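# Four arms lift cloth off standing lanterns, lay flat

## Task

The arms are mounted in the scene frame at roughly these spots (metres), each facing the stated heading in degrees measured counter-clockwise from +x: arm1 x=+0.34 y=+0.74 z=+0.72 facing -90; arm2 x=-0.34 y=+0.74 z=+0.72 facing -90; arm3 x=-0.34 y=-0.74 z=+0.72 facing +90; arm4 x=+0.34 y=-0.74 z=+0.72 facing +90. A cloth rests over some lanterns, each lantern poking up through a hole in it. Lift the cloth clear of the lanterns and lay it out flat. Each lantern has to finish upright at its present spot. The task fails if the cloth's mean height falls by more than about a thumb's length in a single drop while no gripper is holding it. When finished, release the cloth and pull the arms away; anything held in place only by a robot at the end is not counted as achieved. Knocking any rigid object over or out of the work area also fails the task (cloth does not count).

## Robot and tools

Setup: four identical i2rt Big YAM arms named arm1, arm2, arm3 and arm4. Each has six joints, a two-finger gripper and a wrist camera (arm1_cam_wrist to arm4_cam_wrist). Two fixed room cameras are cam_high and cam_low. With joints 1 and 6 at 0 and the hand level and pointing ahead, the wrist camera rides on top of the hand looking toward the fingertips. Reach from the joint1 axis is about 1.0 m at full stretch.

Frame: one shared scene frame, origin on the floor, +z up. The hand point is midway between the fingertips; its z axis runs along the fingers and its y axis is the opening direction. Base positions and headings are given in the task; arm1/arm2 sit at y=+0.74 facing -y, arm3/arm4 at y=-0.74 facing +y.

execute_actions: argument "actions" is a list holding exactly one action object or nothing. The action has optional keys "arm1".."arm4", each containing "joints", an object of absolute joint targets by name (not offsets). Names, units and ranges: joint1_rad -2.879 to 2.879 (base yaw, positive counter-clockwise seen from above, 0 points the way the foot faces); joint2_rad 0 to 3.141 (shoulder; 0 has the upper arm pointing back roughly level, increasing raises it then tips it forward); joint3_rad 0 to 3.019 (elbow; 0 is fully folded, increasing opens it); joint4_rad -1.692 to 1.57 (hand pitch, positive tilts fingers up); joint5_rad -1.57 to 1.57 (hand sideways swing, positive toward the arm's right); joint6_rad -2.094 to 2.094 (hand roll, positive clockwise viewed from behind the hand); gripper_m 0 to 0.093 metres of fingertip gap. Done tolerances: ±0.045, ±0.14, ±0.09, ±0.055, ±0.03, ±0.035 rad and ±0.003 m. Any joint or arm left out may still be driving to its earlier target. All motions in the action start together and finish independently; joints move at different speeds, so the hand can sweep a wide path. One action runs at most 15 s. An unknown key or out-of-range number rejects the whole call, nothing moves. "cameras" picks which images come back: omitted, null or ["all"] gives every camera, [] gives none; the "pictures" line lists image order. An empty actions list just reports state and images.

wait: "seconds" from 0 to 10; nothing new is commanded, the scene keeps running, and it returns the same report. zoom_image: "camera" plus "region" [x0, y0, x1, y1] in pixels of that camera's latest full image, top-left origin, at most 504 by 504. finished_scene: "scene" integer 1 or 2; ends that scene irreversibly and reports success. Sending a reply with no tool call ends everything.

Reading results: joint_status tells how each commanded motion ended. "off_target": stopped short and may still push. "contact_stop" or "time_out": the joint gives up its target and holds where it stopped, except a timed-out joint may keep a target (or one limited to 0.375, 0.375, 0.113, 0.225, 0.075, 0.3 rad from its position for joints 1-6) and keep pushing; it will finish on its own if freed. Send its reported position to relieve the push. "joint command not followed" with a "cause:" line means a self/inter-arm clearance check blocked that arm's joints (its gripper target still runs); such joints read "not_followed" and may be retried with each later action until valid targets or a clear path. Empty-action calls never print that line. on_its_own lists joints this call did not command; its "held at" is the held target, not the actual position. A loaded joint that is holding sinks slowly. Very small target changes may produce no motion. If a result reports a stop, later execute_actions, wait and finished_scene calls in the same reply are skipped.

Hazards: the arms do not stop on touch and can push very hard. A hard squeeze between two robots fails and ends the run; a hard hit may too, and no state line shows robot-robot contact. The clearance check can be late and ignores fingers, gripper housings and wrist cameras. Objects touching robots do not count. Robots don't wait for one another. Sustained pushing or holding heats motors: a MOTOR HOT line appears from 85 °C; at 100 °C that arm and its gripper go limp until cool and it falls, reported as OVER-TEMPERATURE FAULT, with unreached keys marked "limit_stop_at_motor_heat" (resend those targets). Some heat carries into the next scene. The simulation runs while the reply is being composed, holding the last command. Avoid dropping the cloth from height, toppling or shoving lanterns, slams, slips and hard pushes. Suggested order: grip cloth edges with several arms, lift it straight up above the lantern tops, move it aside, lower it flat near the table surface, open grippers, then retract all arms and confirm with cameras before finished_scene.

Each tool is called as a command line: name --argument value for each argument, lists and objects as JSON in quotes; but a table of rows of numbers goes row by row, as --pt "numbers of a row", without its own name.

## Session

execute_actions --actions '[]'

Scene clock: 0.00 s.
arm1.joint_positions: joint1_rad=+0.000 joint2_rad=+0.450 joint3_rad=+1.454 joint4_rad=-1.538 joint5_rad=-0.010 joint6_rad=+0.012 gripper_m=+0.094
arm1.joint_status: not commanded
arm1.hand: x=+0.3351 y=+0.6153 z=+1.2969 quat_wxyz=(-0.356, -0.618, -0.609, +0.348) (m; scene frame)
arm2.joint_positions: joint1_rad=+0.000 joint2_rad=+0.436 joint3_rad=+1.481 joint4_rad=-1.519 joint5_rad=+0.010 joint6_rad=-0.015 gripper_m=+0.094
arm2.joint_status: not commanded
arm2.hand: x=-0.3413 y=+0.6144 z=+1.3442 quat_wxyz=(-0.358, -0.608, -0.604, +0.371) (m; scene frame)
arm3.joint_positions: joint1_rad=-0.008 joint2_rad=+0.430 joint3_rad=+1.455 joint4_rad=-1.524 joint5_rad=-0.016 joint6_rad=+0.005 gripper_m=+0.094
arm3.joint_status: not commanded
arm3.hand: x=-0.3398 y=-0.6111 z=+1.2906 quat_wxyz=(-0.353, +0.612, -0.610, -0.359) (m; scene frame)
arm4.joint_positions: joint1_rad=+0.007 joint2_rad=+0.440 joint3_rad=+1.461 joint4_rad=-1.525 joint5_rad=+0.008 joint6_rad=+0.016 gripper_m=+0.095
arm4.joint_status: not commanded
arm4.hand: x=+0.3303 y=-0.6131 z=+1.3090 quat_wxyz=(-0.363, +0.603, -0.617, -0.352) (m; scene frame)
pictures: arm1_cam_wrist, arm2_cam_wrist, arm3_cam_wrist, arm4_cam_wrist, cam_high, cam_low
Images, in order (width x height): arm1_cam_wrist 616x616, arm2_cam_wrist 616x616, arm3_cam_wrist 616x616, arm4_cam_wrist 616x616, cam_high 672x504, cam_low 672x504.

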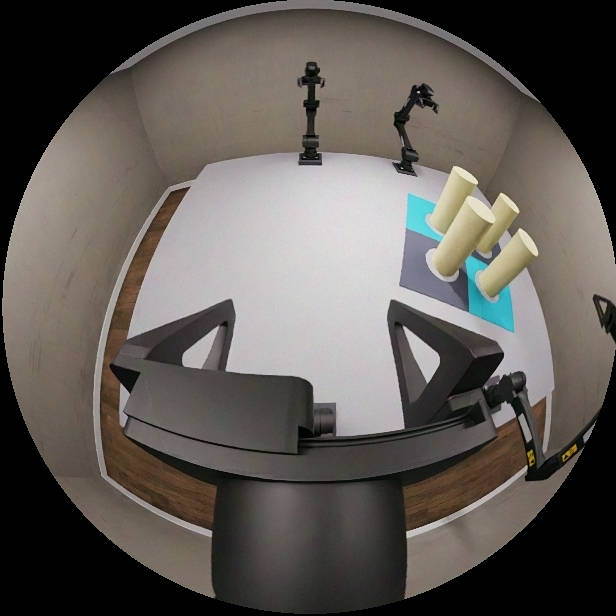

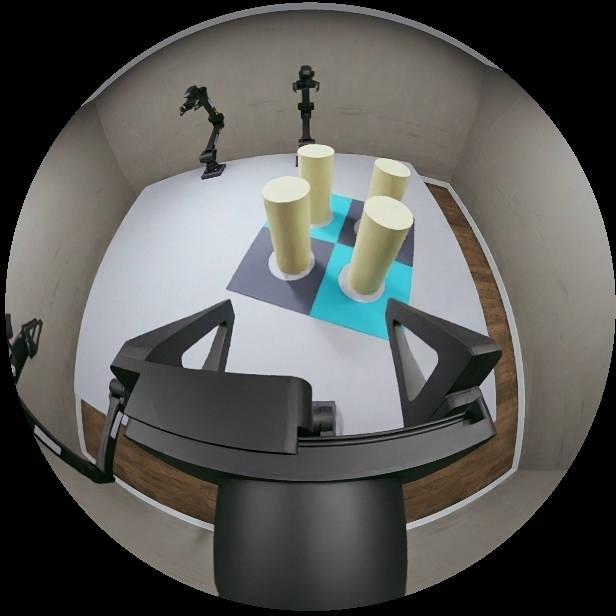

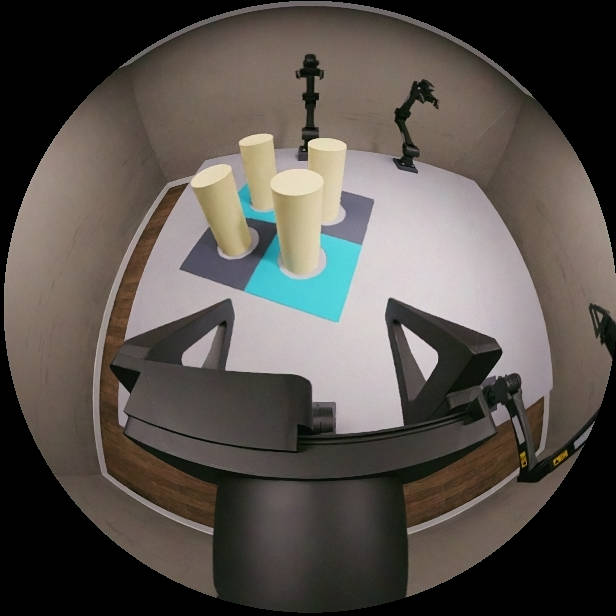

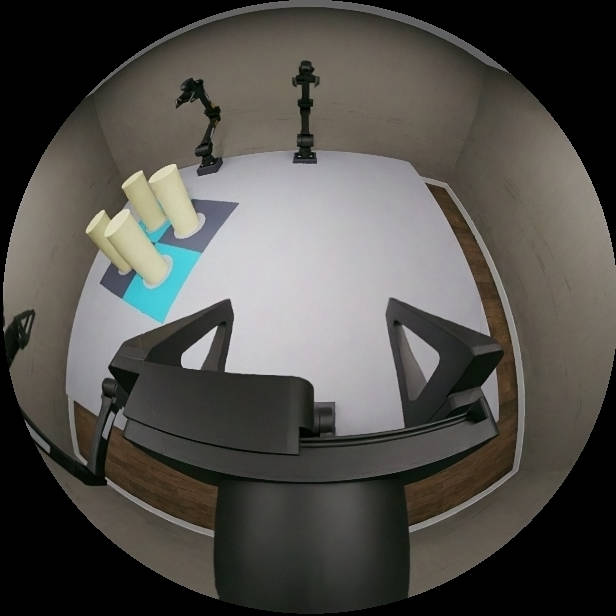

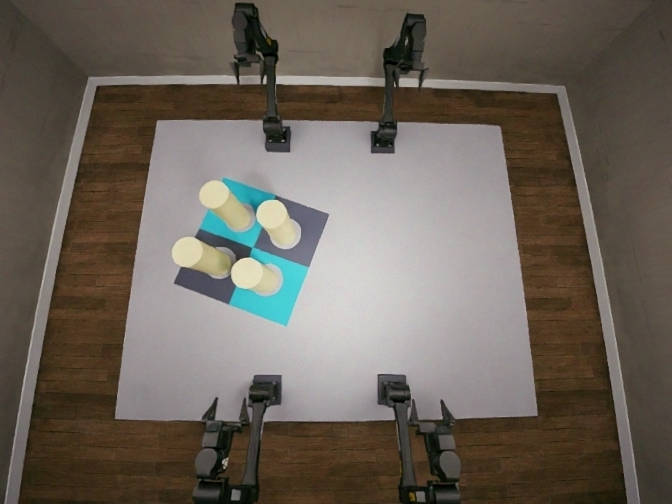

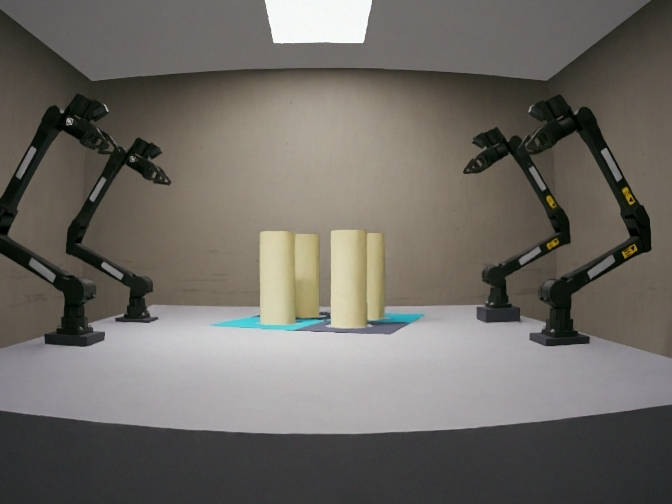

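execute_actions --actions '[{"arm1":{"joints":{"joint1_rad":-0.63,"joint2_rad":1.57,"joint3_rad":1.57,"joint4_rad":-1.57}},"arm4":{"joints":{"joint1_rad":0.6,"joint2_rad":1.57,"joint3_rad":1.57,"joint4_rad":-0.8}},"arm2":{"joints":{"joint1_rad":-1.2,"joint2_rad":1.2,"joint3_rad":1.2,"joint4_rad":-1.57}},"arm3":{"joints":{"joint1_rad":1.0,"joint2_rad":1.9,"joint3_rad":2.2,"joint4_rad":-1.3}}}]' --cameras '["cam_high","cam_low"]'

Scene clock: 2.47 s.
arm1.joint_positions: joint1_rad=-0.625 joint2_rad=+1.567 joint3_rad=+1.563 joint4_rad=-1.559 joint5_rad=-0.010 joint6_rad=+0.012 gripper_m=+0.094
arm1.joint_status: all done
arm1.hand: x=+0.0568 y=+0.3593 z=+1.0063 quat_wxyz=(-0.008, -0.895, -0.447, +0.002) (m; scene frame)
arm2.joint_positions: joint1_rad=-1.202 joint2_rad=+1.195 joint3_rad=+1.203 joint4_rad=-1.552 joint5_rad=+0.009 joint6_rad=-0.015 gripper_m=+0.094
arm2.joint_status: all done
arm2.hand: x=-0.6505 y=+0.6214 z=+1.0377 quat_wxyz=(+0.009, -0.983, -0.185, +0.010) (m; scene frame)
arm3.joint_positions: joint1_rad=+1.007 joint2_rad=+1.897 joint3_rad=+2.166 joint4_rad=-1.296 joint5_rad=-0.015 joint6_rad=+0.005 gripper_m=+0.094
arm3.joint_status: all done
arm3.hand: x=-0.9335 y=-0.3628 z=+1.0835 quat_wxyz=(-0.060, +0.927, -0.269, -0.256) (m; scene frame)
arm4.joint_positions: joint1_rad=+0.599 joint2_rad=+1.578 joint3_rad=+1.546 joint4_rad=-0.816 joint5_rad=+0.009 joint6_rad=+0.016 gripper_m=+0.095
arm4.joint_status: all done
arm4.hand: x=-0.0181 y=-0.2050 z=+1.0539 quat_wxyz=(-0.170, +0.822, -0.451, -0.304) (m; scene frame)
pictures: cam_high, cam_low
Images, in order (width x height): cam_high 672x504, cam_low 672x504.

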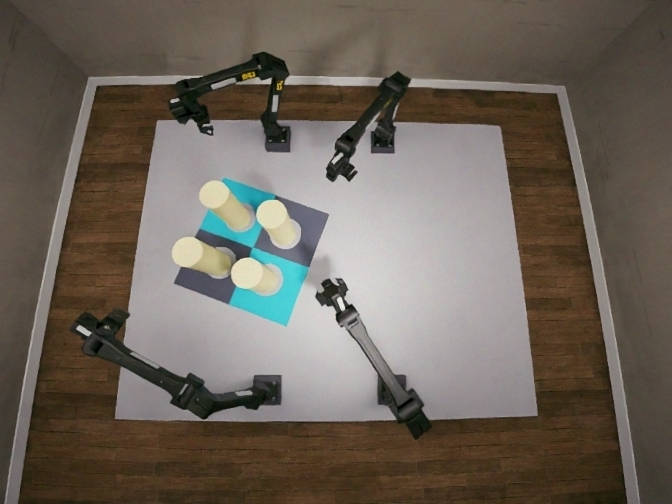

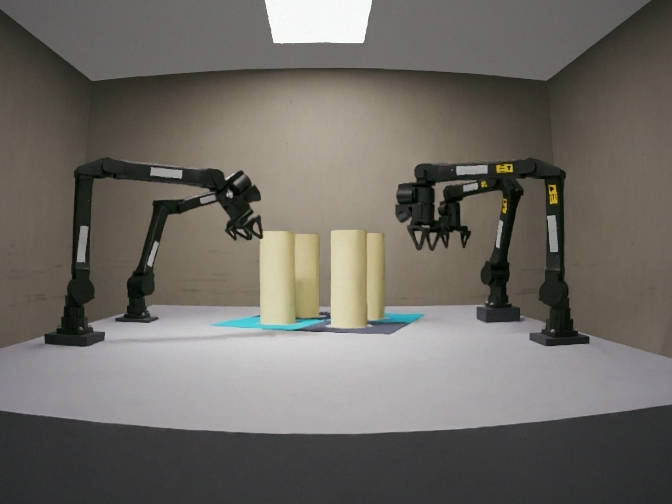

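execute_actions --actions '[{"arm1":{"joints":{"joint1_rad":-0.648,"joint2_rad":1.893,"joint3_rad":1.467,"joint4_rad":-0.874}},"arm4":{"joints":{"joint1_rad":1.02,"joint2_rad":2.06,"joint3_rad":1.694,"joint4_rad":-0.934}},"arm2":{"joints":{"joint1_rad":-0.828,"joint2_rad":1.579,"joint3_rad":1.0,"joint4_rad":-0.92}},"arm3":{"joints":{"joint1_rad":0.732,"joint2_rad":2.13,"joint3_rad":1.829,"joint4_rad":-0.7}}}]'

Scene clock: 4.67 s.
arm1.joint_positions: joint1_rad=-0.635 joint2_rad=+1.921 joint3_rad=+1.456 joint4_rad=-0.892 joint5_rad=-0.010 joint6_rad=+0.012 gripper_m=+0.094
arm1.joint_status: all done
arm1.hand: x=-0.0285 y=+0.2513 z=+0.7964 quat_wxyz=(-0.055, -0.891, -0.440, +0.094) (m; scene frame)
arm2.joint_positions: joint1_rad=-0.822 joint2_rad=+1.589 joint3_rad=+1.001 joint4_rad=-0.939 joint5_rad=+0.010 joint6_rad=-0.015 gripper_m=+0.094
arm2.joint_status: all done
arm2.hand: x=-0.6513 y=+0.4550 z=+0.8207 quat_wxyz=(+0.002, -0.930, -0.367, +0.017) (m; scene frame)
arm3.joint_positions: joint1_rad=+0.740 joint2_rad=+2.116 joint3_rad=+1.798 joint4_rad=-0.709 joint5_rad=-0.014 joint6_rad=+0.003 gripper_m=+0.094
arm3.joint_status: all done
arm3.hand: x=-0.8555 y=-0.1761 z=+0.8109 quat_wxyz=(-0.095, +0.884, -0.388, -0.243) (m; scene frame)
arm4.joint_positions: joint1_rad=+1.018 joint2_rad=+2.072 joint3_rad=+1.664 joint4_rad=-0.931 joint5_rad=+0.006 joint6_rad=+0.016 gripper_m=+0.095
arm4.joint_status: all done
arm4.hand: x=-0.2294 y=-0.3771 z=+0.7787 quat_wxyz=(-0.034, +0.952, -0.287, -0.103) (m; scene frame)
pictures: arm1_cam_wrist, arm2_cam_wrist, arm3_cam_wrist, arm4_cam_wrist, cam_high, cam_low
Images, in order (width x height): arm1_cam_wrist 616x616, arm2_cam_wrist 616x616, arm3_cam_wrist 616x616, arm4_cam_wrist 616x616, cam_high 672x504, cam_low 672x504.

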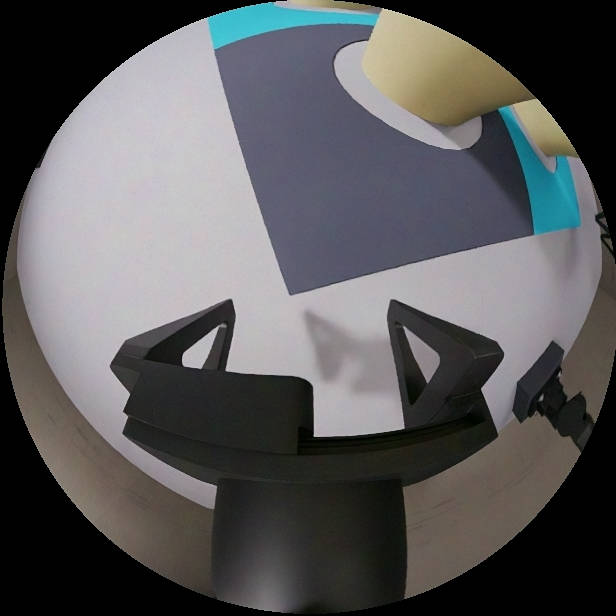

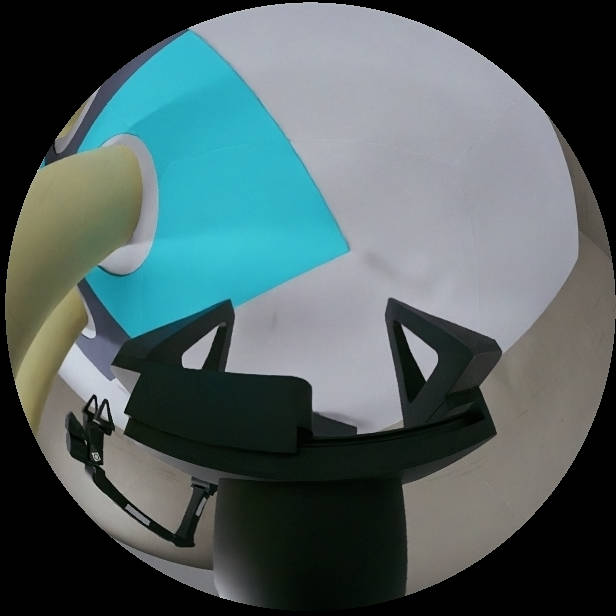

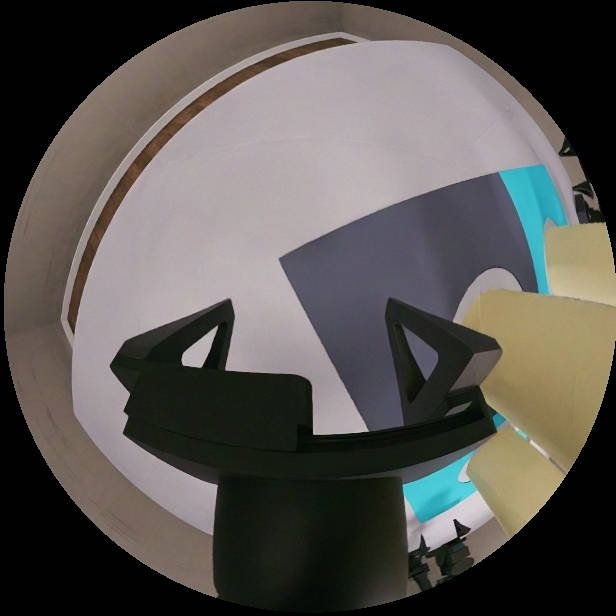

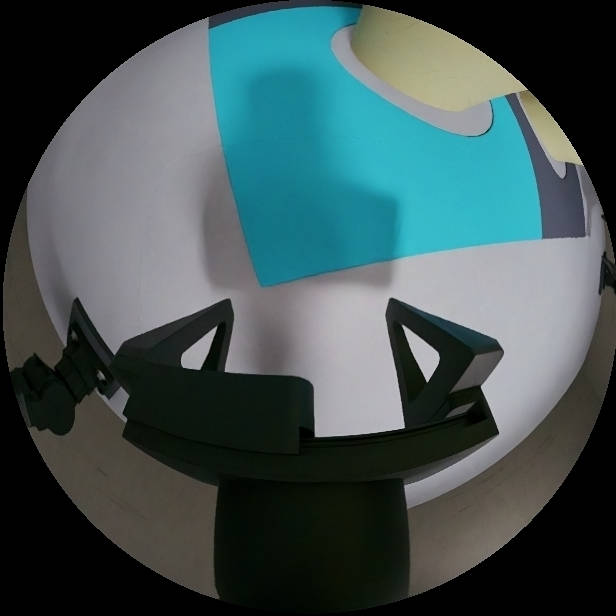

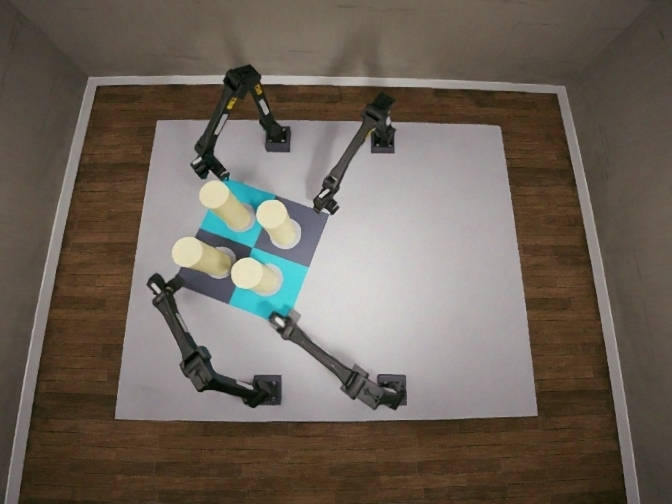

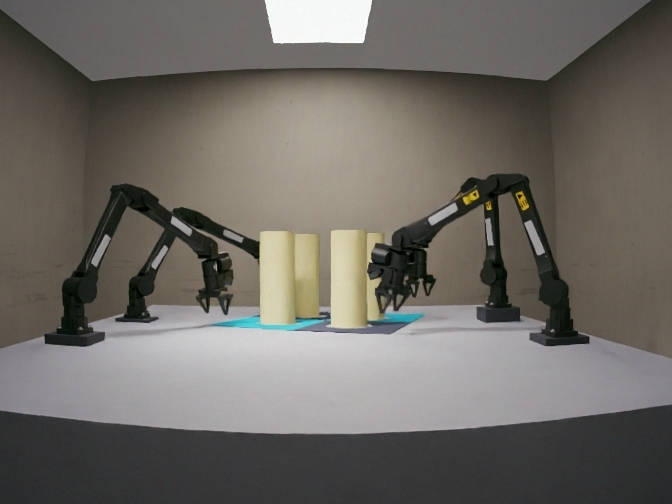

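execute_actions --actions '[{"arm1":{"joints":{"joint2_rad":1.99,"joint3_rad":1.425,"joint4_rad":-0.75,"gripper_m":0.06}},"arm4":{"joints":{"joint2_rad":2.15,"joint3_rad":1.725,"joint4_rad":-0.89,"gripper_m":0.06}},"arm2":{"joints":{"joint2_rad":1.775,"joint3_rad":0.979,"joint4_rad":-0.68,"gripper_m":0.06}},"arm3":{"joints":{"joint1_rad":0.71,"joint2_rad":2.24,"joint4_rad":-0.6,"gripper_m":0.06}}}]'

Scene clock: 6.30 s.
arm1.joint_positions: joint1_rad=-0.635 joint2_rad=+1.970 joint3_rad=+1.430 joint4_rad=-0.769 joint5_rad=-0.010 joint6_rad=+0.012 gripper_m=+0.060
arm1.joint_status: all done
arm1.hand: x=-0.0366 y=+0.2403 z=+0.7641 quat_wxyz=(-0.066, -0.889, -0.439, +0.115) (m; scene frame)
arm2.joint_positions: joint1_rad=-0.822 joint2_rad=+1.776 joint3_rad=+0.986 joint4_rad=-0.699 joint5_rad=+0.009 joint6_rad=-0.015 gripper_m=+0.060
arm2.joint_status: all done
arm2.hand: x=-0.6727 y=+0.4362 z=+0.7410 quat_wxyz=(-0.005, -0.929, -0.367, +0.035) (m; scene frame)
arm3.joint_positions: joint1_rad=+0.712 joint2_rad=+2.222 joint3_rad=+1.803 joint4_rad=-0.604 joint5_rad=-0.014 joint6_rad=+0.003 gripper_m=+0.060
arm3.joint_status: all done
arm3.hand: x=-0.8498 y=-0.1506 z=+0.7466 quat_wxyz=(-0.100, +0.878, -0.400, -0.243) (m; scene frame)
arm4.joint_positions: joint1_rad=+1.018 joint2_rad=+2.127 joint3_rad=+1.692 joint4_rad=-0.900 joint5_rad=+0.006 joint6_rad=+0.016 gripper_m=+0.060
arm4.joint_status: all done
arm4.hand: x=-0.2400 y=-0.3702 z=+0.7560 quat_wxyz=(-0.034, +0.952, -0.287, -0.105) (m; scene frame)
pictures: arm1_cam_wrist, arm2_cam_wrist, arm3_cam_wrist, arm4_cam_wrist, cam_high, cam_low
Images, in order (width x height): arm1_cam_wrist 616x616, arm2_cam_wrist 616x616, arm3_cam_wrist 616x616, arm4_cam_wrist 616x616, cam_high 672x504, cam_low 672x504.

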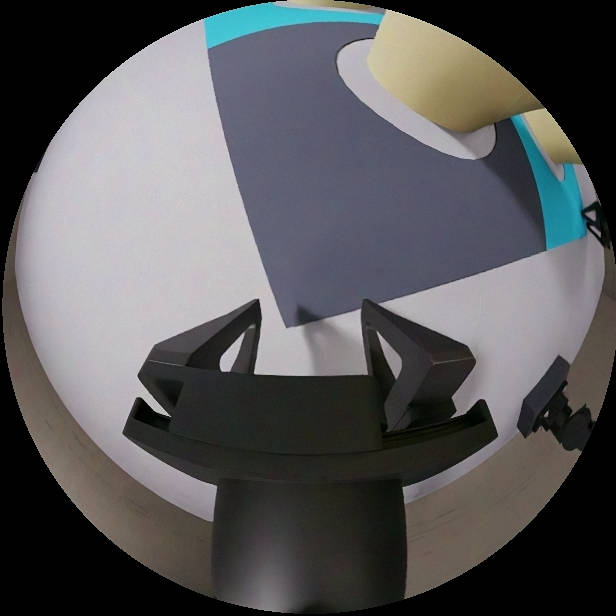

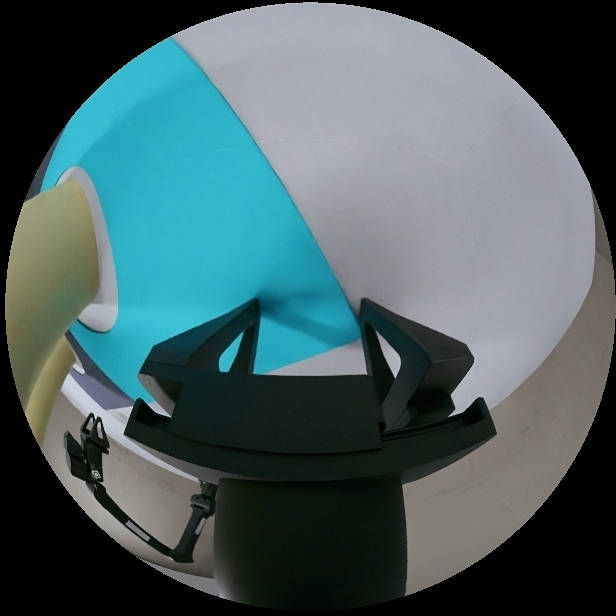

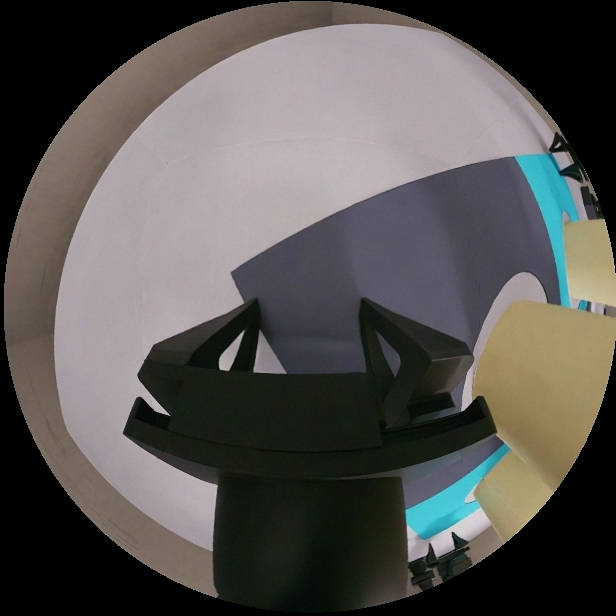

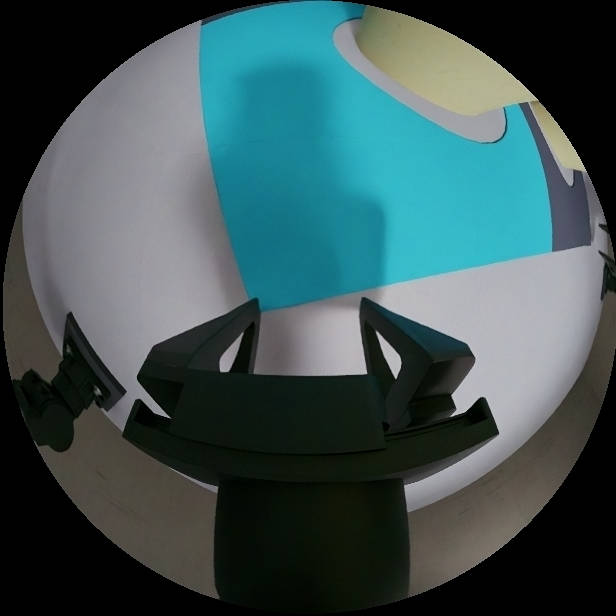

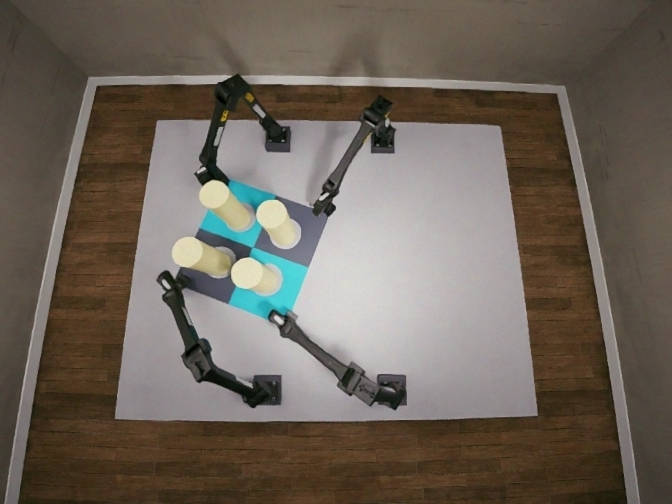

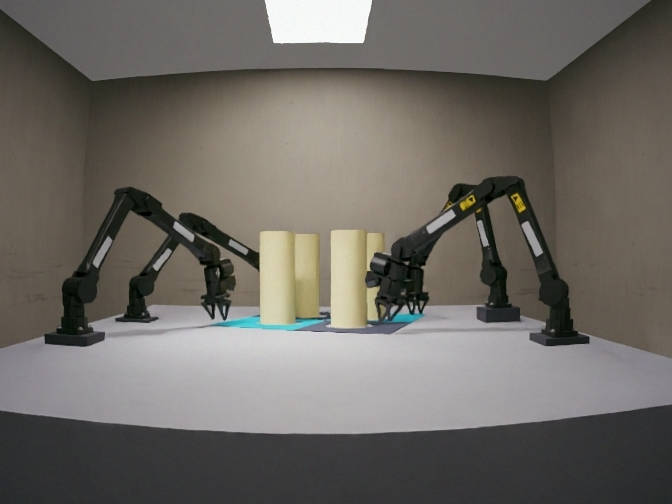

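execute_actions --actions '[{"arm1":{"joints":{"joint2_rad":2.075,"joint4_rad":-0.68}},"arm4":{"joints":{"joint1_rad":1.04,"joint2_rad":2.225,"joint4_rad":-0.76}},"arm2":{"joints":{"joint2_rad":1.845}},"arm3":{"joints":{"joint1_rad":0.735,"joint2_rad":2.285}}}]' --cameras '[]'

execute_actions --actions '[{"arm1":{"joints":{"gripper_m":0}},"arm4":{"joints":{"gripper_m":0}},"arm2":{"joints":{"gripper_m":0}},"arm3":{"joints":{"gripper_m":0}}}]'

Scene clock: 7.50 s.
arm1.joint_positions: joint1_rad=-0.635 joint2_rad=+2.041 joint3_rad=+1.430 joint4_rad=-0.691 joint5_rad=-0.007 joint6_rad=+0.010 gripper_m=+0.060
arm1.joint_status: all done
arm1.hand: x=-0.0431 y=+0.2331 z=+0.7262 quat_wxyz=(-0.066, -0.888, -0.440, +0.119) (m; scene frame)
arm2.joint_positions: joint1_rad=-0.822 joint2_rad=+1.782 joint3_rad=+0.986 joint4_rad=-0.699 joint5_rad=+0.007 joint6_rad=-0.015 gripper_m=+0.060
arm2.joint_status: all done
arm2.hand: x=-0.6720 y=+0.4368 z=+0.7385 quat_wxyz=(-0.005, -0.930, -0.367, +0.032) (m; scene frame)
arm3.joint_positions: joint1_rad=+0.717 joint2_rad=+2.228 joint3_rad=+1.804 joint4_rad=-0.601 joint5_rad=-0.012 joint6_rad=+0.003 gripper_m=+0.060
arm3.joint_status: all done
arm3.hand: x=-0.8526 y=-0.1525 z=+0.7432 quat_wxyz=(-0.100, +0.879, -0.399, -0.242) (m; scene frame)
arm4.joint_positions: joint1_rad=+1.030 joint2_rad=+2.177 joint3_rad=+1.706 joint4_rad=-0.769 joint5_rad=+0.009 joint6_rad=+0.016 gripper_m=+0.060
arm4.joint_status: all done
arm4.hand: x=-0.2694 y=-0.3606 z=+0.7363 quat_wxyz=(-0.047, +0.947, -0.280, -0.150) (m; scene frame)
pictures: none
No camera images: the call's "cameras" was empty. Leave "cameras" out to get every camera's image.

Scene clock: 8.13 s.
arm1.joint_positions: joint1_rad=-0.643 joint2_rad=+2.041 joint3_rad=+1.430 joint4_rad=-0.690 joint5_rad=-0.005 joint6_rad=+0.010 gripper_m=+0.003
arm1.joint_status: all done
arm1.hand: x=-0.0473 y=+0.2359 z=+0.7262 quat_wxyz=(-0.065, -0.889, -0.436, +0.120) (m; scene frame)
arm2.joint_positions: joint1_rad=-0.815 joint2_rad=+1.782 joint3_rad=+0.986 joint4_rad=-0.697 joint5_rad=-0.004 joint6_rad=-0.015 gripper_m=+0.002
arm2.joint_status: all done
arm2.hand: x=-0.6687 y=+0.4327 z=+0.7382 quat_wxyz=(-0.010, -0.928, -0.371, +0.031) (m; scene frame)
arm3.joint_positions: joint1_rad=+0.719 joint2_rad=+2.228 joint3_rad=+1.804 joint4_rad=-0.600 joint5_rad=-0.011 joint6_rad=+0.003 gripper_m=+0.002
arm3.joint_status: all done
arm3.hand: x=-0.8538 y=-0.1530 z=+0.7435 quat_wxyz=(-0.101, +0.879, -0.398, -0.243) (m; scene frame)
arm4.joint_positions: joint1_rad=+1.031 joint2_rad=+2.177 joint3_rad=+1.707 joint4_rad=-0.763 joint5_rad=+0.008 joint6_rad=+0.016 gripper_m=+0.002
arm4.joint_status: all done
arm4.hand: x=-0.2712 y=-0.3606 z=+0.7369 quat_wxyz=(-0.047, +0.947, -0.279, -0.153) (m; scene frame)
pictures: arm1_cam_wrist, arm2_cam_wrist, arm3_cam_wrist, arm4_cam_wrist, cam_high, cam_low
Images, in order (width x height): arm1_cam_wrist 616x616, arm2_cam_wrist 616x616, arm3_cam_wrist 616x616, arm4_cam_wrist 616x616, cam_high 672x504, cam_low 672x504.

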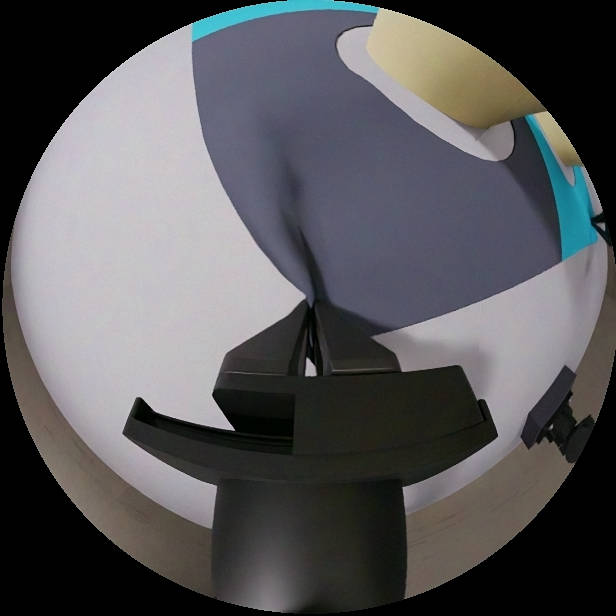

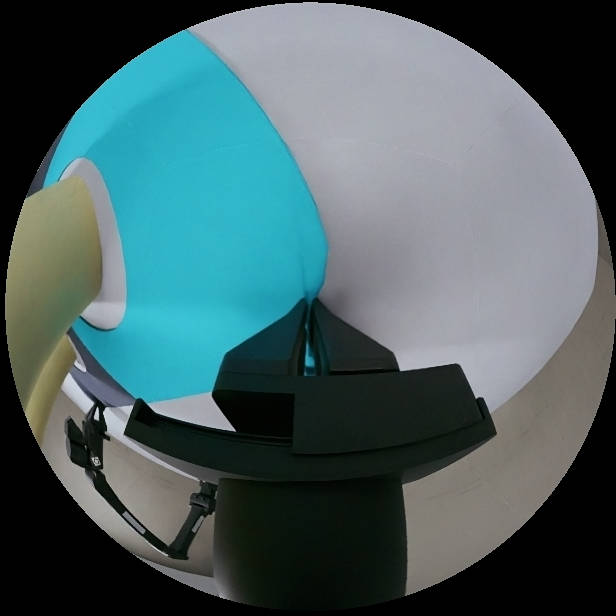

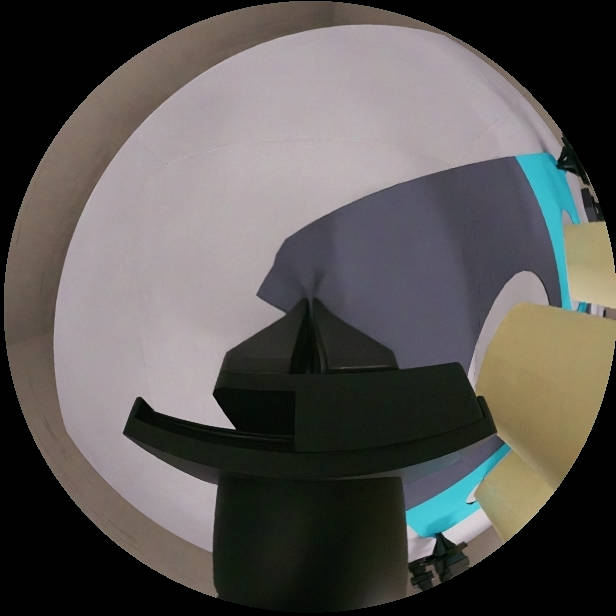

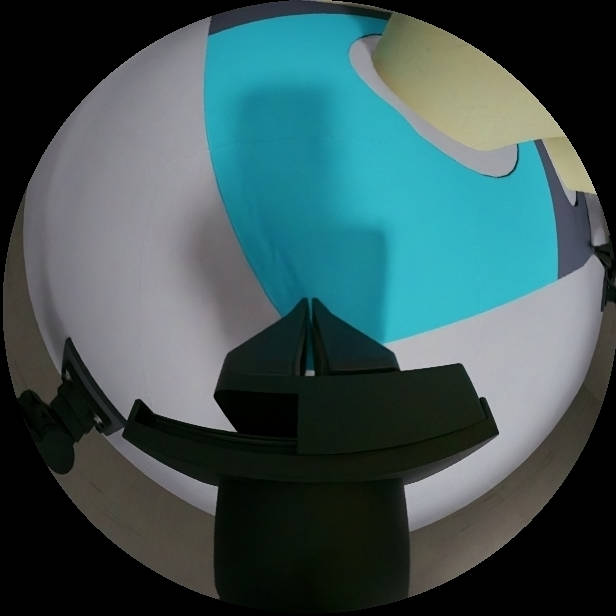

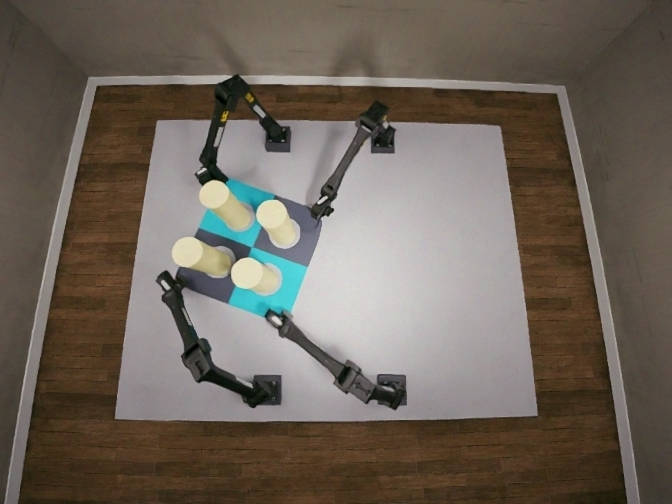

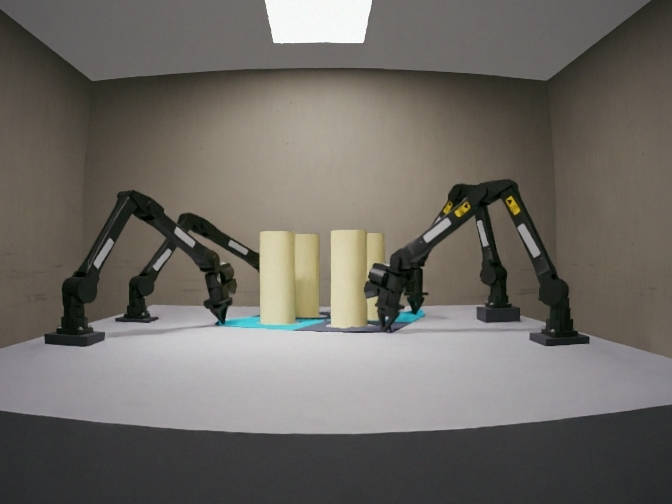

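execute_actions --actions '[{"arm1":{"joints":{"joint2_rad":1.78,"joint3_rad":1.355,"joint4_rad":-0.66}},"arm4":{"joints":{"joint2_rad":1.96,"joint3_rad":1.65,"joint4_rad":-0.766}},"arm2":{"joints":{"joint1_rad":-0.85,"joint2_rad":1.49,"joint3_rad":0.95,"joint4_rad":-0.755}},"arm3":{"joints":{"joint1_rad":0.75,"joint2_rad":2.06,"joint3_rad":1.785,"joint4_rad":-0.6}}}]' --cameras '["cam_high","cam_low"]'

Scene clock: 9.83 s.
arm1.joint_positions: joint1_rad=-0.649 joint2_rad=+1.762 joint3_rad=+1.359 joint4_rad=-0.663 joint5_rad=-0.002 joint6_rad=+0.010 gripper_m=+0.003
arm1.joint_status: all done
arm1.hand: x=-0.0498 y=+0.2406 z=+0.8689 quat_wxyz=(-0.114, -0.870, -0.423, +0.224) (m; scene frame)
arm2.joint_positions: joint1_rad=-0.824 joint2_rad=+1.471 joint3_rad=+0.958 joint4_rad=-0.738 joint5_rad=-0.005 joint6_rad=-0.015 gripper_m=+0.002
arm2.joint_status: all done
arm2.hand: x=-0.6777 y=+0.4287 z=+0.8629 quat_wxyz=(-0.053, -0.919, -0.363, +0.143) (m; scene frame)
arm3.joint_positions: joint1_rad=+0.725 joint2_rad=+2.042 joint3_rad=+1.770 joint4_rad=-0.601 joint5_rad=-0.006 joint6_rad=+0.003 gripper_m=+0.002
arm3.joint_status: all done
arm3.hand: x=-0.8557 y=-0.1561 z=+0.8683 quat_wxyz=(-0.131, +0.859, -0.386, -0.308) (m; scene frame)
arm4.joint_positions: joint1_rad=+1.031 joint2_rad=+1.935 joint3_rad=+1.646 joint4_rad=-0.761 joint5_rad=+0.014 joint6_rad=+0.016 gripper_m=+0.002
arm4.joint_status: all done
arm4.hand: x=-0.2671 y=-0.3622 z=+0.8773 quat_wxyz=(-0.074, +0.928, -0.275, -0.239) (m; scene frame)
pictures: cam_high, cam_low
Images, in order (width x height): cam_high 672x504, cam_low 672x504.

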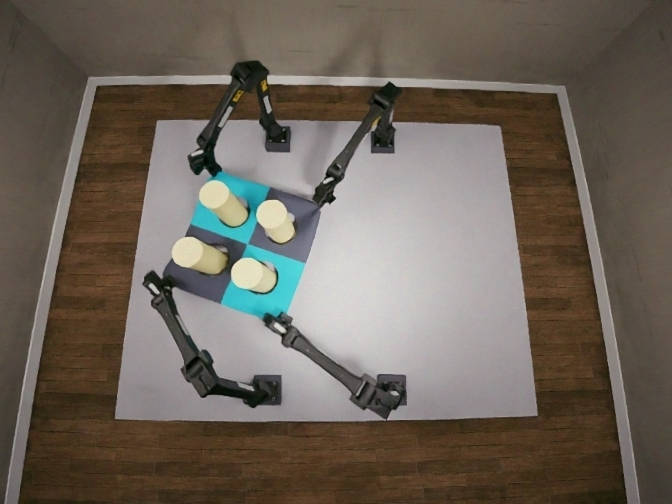

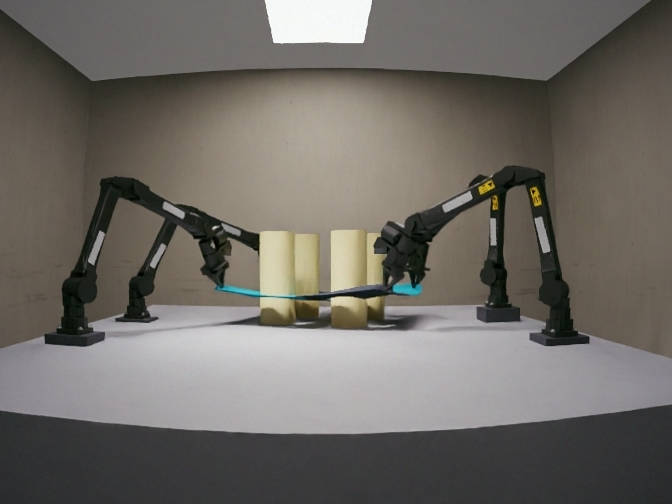

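Excellent.

execute_actions --actions '[{"arm1":{"joints":{"joint2_rad":1.63,"joint3_rad":1.38,"joint4_rad":-0.65}},"arm4":{"joints":{"joint2_rad":1.826,"joint3_rad":1.65,"joint4_rad":-0.72}},"arm2":{"joints":{"joint1_rad":-0.83,"joint2_rad":1.28,"joint3_rad":1.01,"joint4_rad":-0.85}},"arm3":{"joints":{"joint1_rad":0.73,"joint2_rad":1.94,"joint3_rad":1.79,"joint4_rad":-0.54}}}]' --cameras '[]'

execute_actions --actions '[{"arm1":{"joints":{"joint2_rad":1.506,"joint3_rad":1.47}},"arm4":{"joints":{"joint2_rad":1.711,"joint3_rad":1.735,"joint4_rad":-0.70}},"arm2":{"joints":{"joint2_rad":1.135,"joint3_rad":1.135,"joint4_rad":-0.91}},"arm3":{"joints":{"joint2_rad":1.848,"joint3_rad":1.87,"joint4_rad":-0.495}}}]' --cameras '[]'

execute_actions --actions '[{"arm1":{"joints":{"joint2_rad":1.435,"joint3_rad":1.6}},"arm4":{"joints":{"joint2_rad":1.65,"joint3_rad":1.87,"joint4_rad":-0.68}},"arm2":{"joints":{"joint2_rad":1.06,"joint3_rad":1.305,"joint4_rad":-0.94}},"arm3":{"joints":{"joint2_rad":1.805,"joint3_rad":2.02,"joint4_rad":-0.47}}}]' --cameras '["cam_high","cam_low"]'

Scene clock: 11.47 s.
arm1.joint_positions: joint1_rad=-0.649 joint2_rad=+1.634 joint3_rad=+1.359 joint4_rad=-0.659 joint5_rad=-0.002 joint6_rad=+0.010 gripper_m=+0.003
arm1.joint_status: all done
arm1.hand: x=-0.0477 y=+0.2437 z=+0.9473 quat_wxyz=(-0.143, -0.854, -0.415, +0.280) (m; scene frame)
arm2.joint_positions: joint1_rad=-0.822 joint2_rad=+1.263 joint3_rad=+0.966 joint4_rad=-0.830 joint5_rad=-0.002 joint6_rad=-0.015 gripper_m=+0.002
arm2.joint_status: all done
arm2.hand: x=-0.6637 y=+0.4401 z=+0.9480 quat_wxyz=(-0.073, -0.908, -0.360, +0.201) (m; scene frame)
arm3.joint_positions: joint1_rad=+0.716 joint2_rad=+1.925 joint3_rad=+1.770 joint4_rad=-0.554 joint5_rad=-0.006 joint6_rad=+0.003 gripper_m=+0.002
arm3.joint_status: all done
arm3.hand: x=-0.8513 y=-0.1493 z=+0.9650 quat_wxyz=(-0.164, +0.830, -0.378, -0.376) (m; scene frame)
arm4.joint_positions: joint1_rad=+1.031 joint2_rad=+1.820 joint3_rad=+1.646 joint4_rad=-0.724 joint5_rad=+0.014 joint6_rad=+0.016 gripper_m=+0.002
arm4.joint_status: all done
arm4.hand: x=-0.2697 y=-0.3608 z=+0.9613 quat_wxyz=(-0.093, +0.907, -0.269, -0.309) (m; scene frame)
pictures: none
No camera images: the call's "cameras" was empty. Leave "cameras" out to get every camera's image.

Scene clock: 12.70 s.
arm1.joint_positions: joint1_rad=-0.649 joint2_rad=+1.510 joint3_rad=+1.428 joint4_rad=-0.659 joint5_rad=-0.002 joint6_rad=+0.010 gripper_m=+0.003
arm1.joint_status: all done
arm1.hand: x=-0.0486 y=+0.2432 z=+1.0597 quat_wxyz=(-0.183, -0.823, -0.400, +0.361) (m; scene frame)
arm2.joint_positions: joint1_rad=-0.822 joint2_rad=+1.120 joint3_rad=+1.094 joint4_rad=-0.893 joint5_rad=-0.002 joint6_rad=-0.015 gripper_m=+0.002
arm2.joint_status: all done
arm2.hand: x=-0.6690 y=+0.4343 z=+1.0653 quat_wxyz=(-0.109, -0.883, -0.350, +0.295) (m; scene frame)
arm3.joint_positions: joint1_rad=+0.716 joint2_rad=+1.837 joint3_rad=+1.819 joint4_rad=-0.512 joint5_rad=-0.006 joint6_rad=+0.003 gripper_m=+0.002
arm3.joint_status: all done
arm3.hand: x=-0.8521 y=-0.1476 z=+1.0683 quat_wxyz=(-0.197, +0.793, -0.361, -0.449) (m; scene frame)
arm4.joint_positions: joint1_rad=+1.031 joint2_rad=+1.705 joint3_rad=+1.705 joint4_rad=-0.705 joint5_rad=+0.014 joint6_rad=+0.016 gripper_m=+0.002
arm4.joint_status: all done
arm4.hand: x=-0.2701 y=-0.3608 z=+1.0769 quat_wxyz=(-0.117, +0.873, -0.259, -0.396) (m; scene frame)
pictures: none
No camera images: the call's "cameras" was empty. Leave "cameras" out to get every camera's image.

Scene clock: 13.87 s.
arm1.joint_positions: joint1_rad=-0.649 joint2_rad=+1.450 joint3_rad=+1.548 joint4_rad=-0.659 joint5_rad=-0.002 joint6_rad=+0.010 gripper_m=+0.003
arm1.joint_status: all done
arm1.hand: x=-0.0507 y=+0.2410 z=+1.1656 quat_wxyz=(-0.218, -0.787, -0.382, +0.433) (m; scene frame)
arm2.joint_positions: joint1_rad=-0.822 joint2_rad=+1.045 joint3_rad=+1.261 joint4_rad=-0.929 joint5_rad=-0.002 joint6_rad=-0.015 gripper_m=+0.002
arm2.joint_status: all done
arm2.hand: x=-0.6701 y=+0.4323 z=+1.1834 quat_wxyz=(-0.143, -0.847, -0.336, +0.385) (m; scene frame)
arm3.joint_positions: joint1_rad=+0.716 joint2_rad=+1.790 joint3_rad=+1.971 joint4_rad=-0.487 joint5_rad=-0.006 joint6_rad=+0.003 gripper_m=+0.002
arm3.joint_status: all done
arm3.hand: x=-0.8526 y=-0.1458 z=+1.2022 quat_wxyz=(-0.236, +0.738, -0.336, -0.535) (m; scene frame)
arm4.joint_positions: joint1_rad=+1.031 joint2_rad=+1.653 joint3_rad=+1.832 joint4_rad=-0.690 joint5_rad=+0.013 joint6_rad=+0.016 gripper_m=+0.002
arm4.joint_status: all done
arm4.hand: x=-0.2733 y=-0.3593 z=+1.1890 quat_wxyz=(-0.139, +0.831, -0.247, -0.479) (m; scene frame)
pictures: cam_high, cam_low
Images, in order (width x height): cam_high 672x504, cam_low 672x504.

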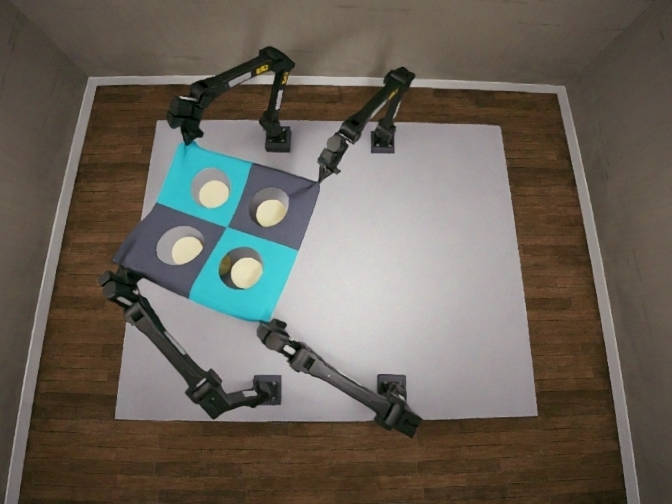

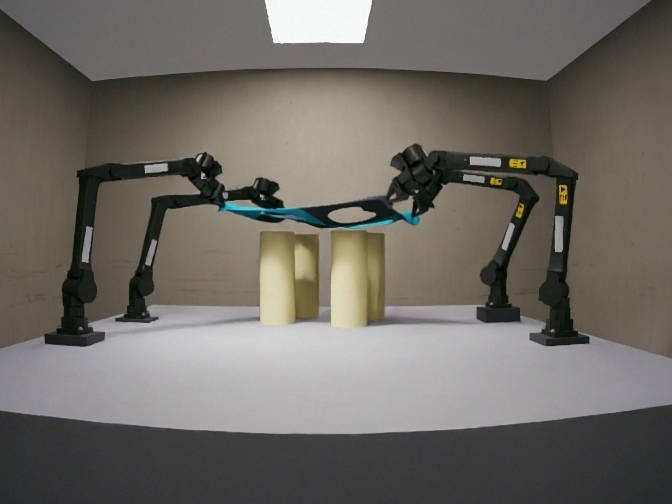

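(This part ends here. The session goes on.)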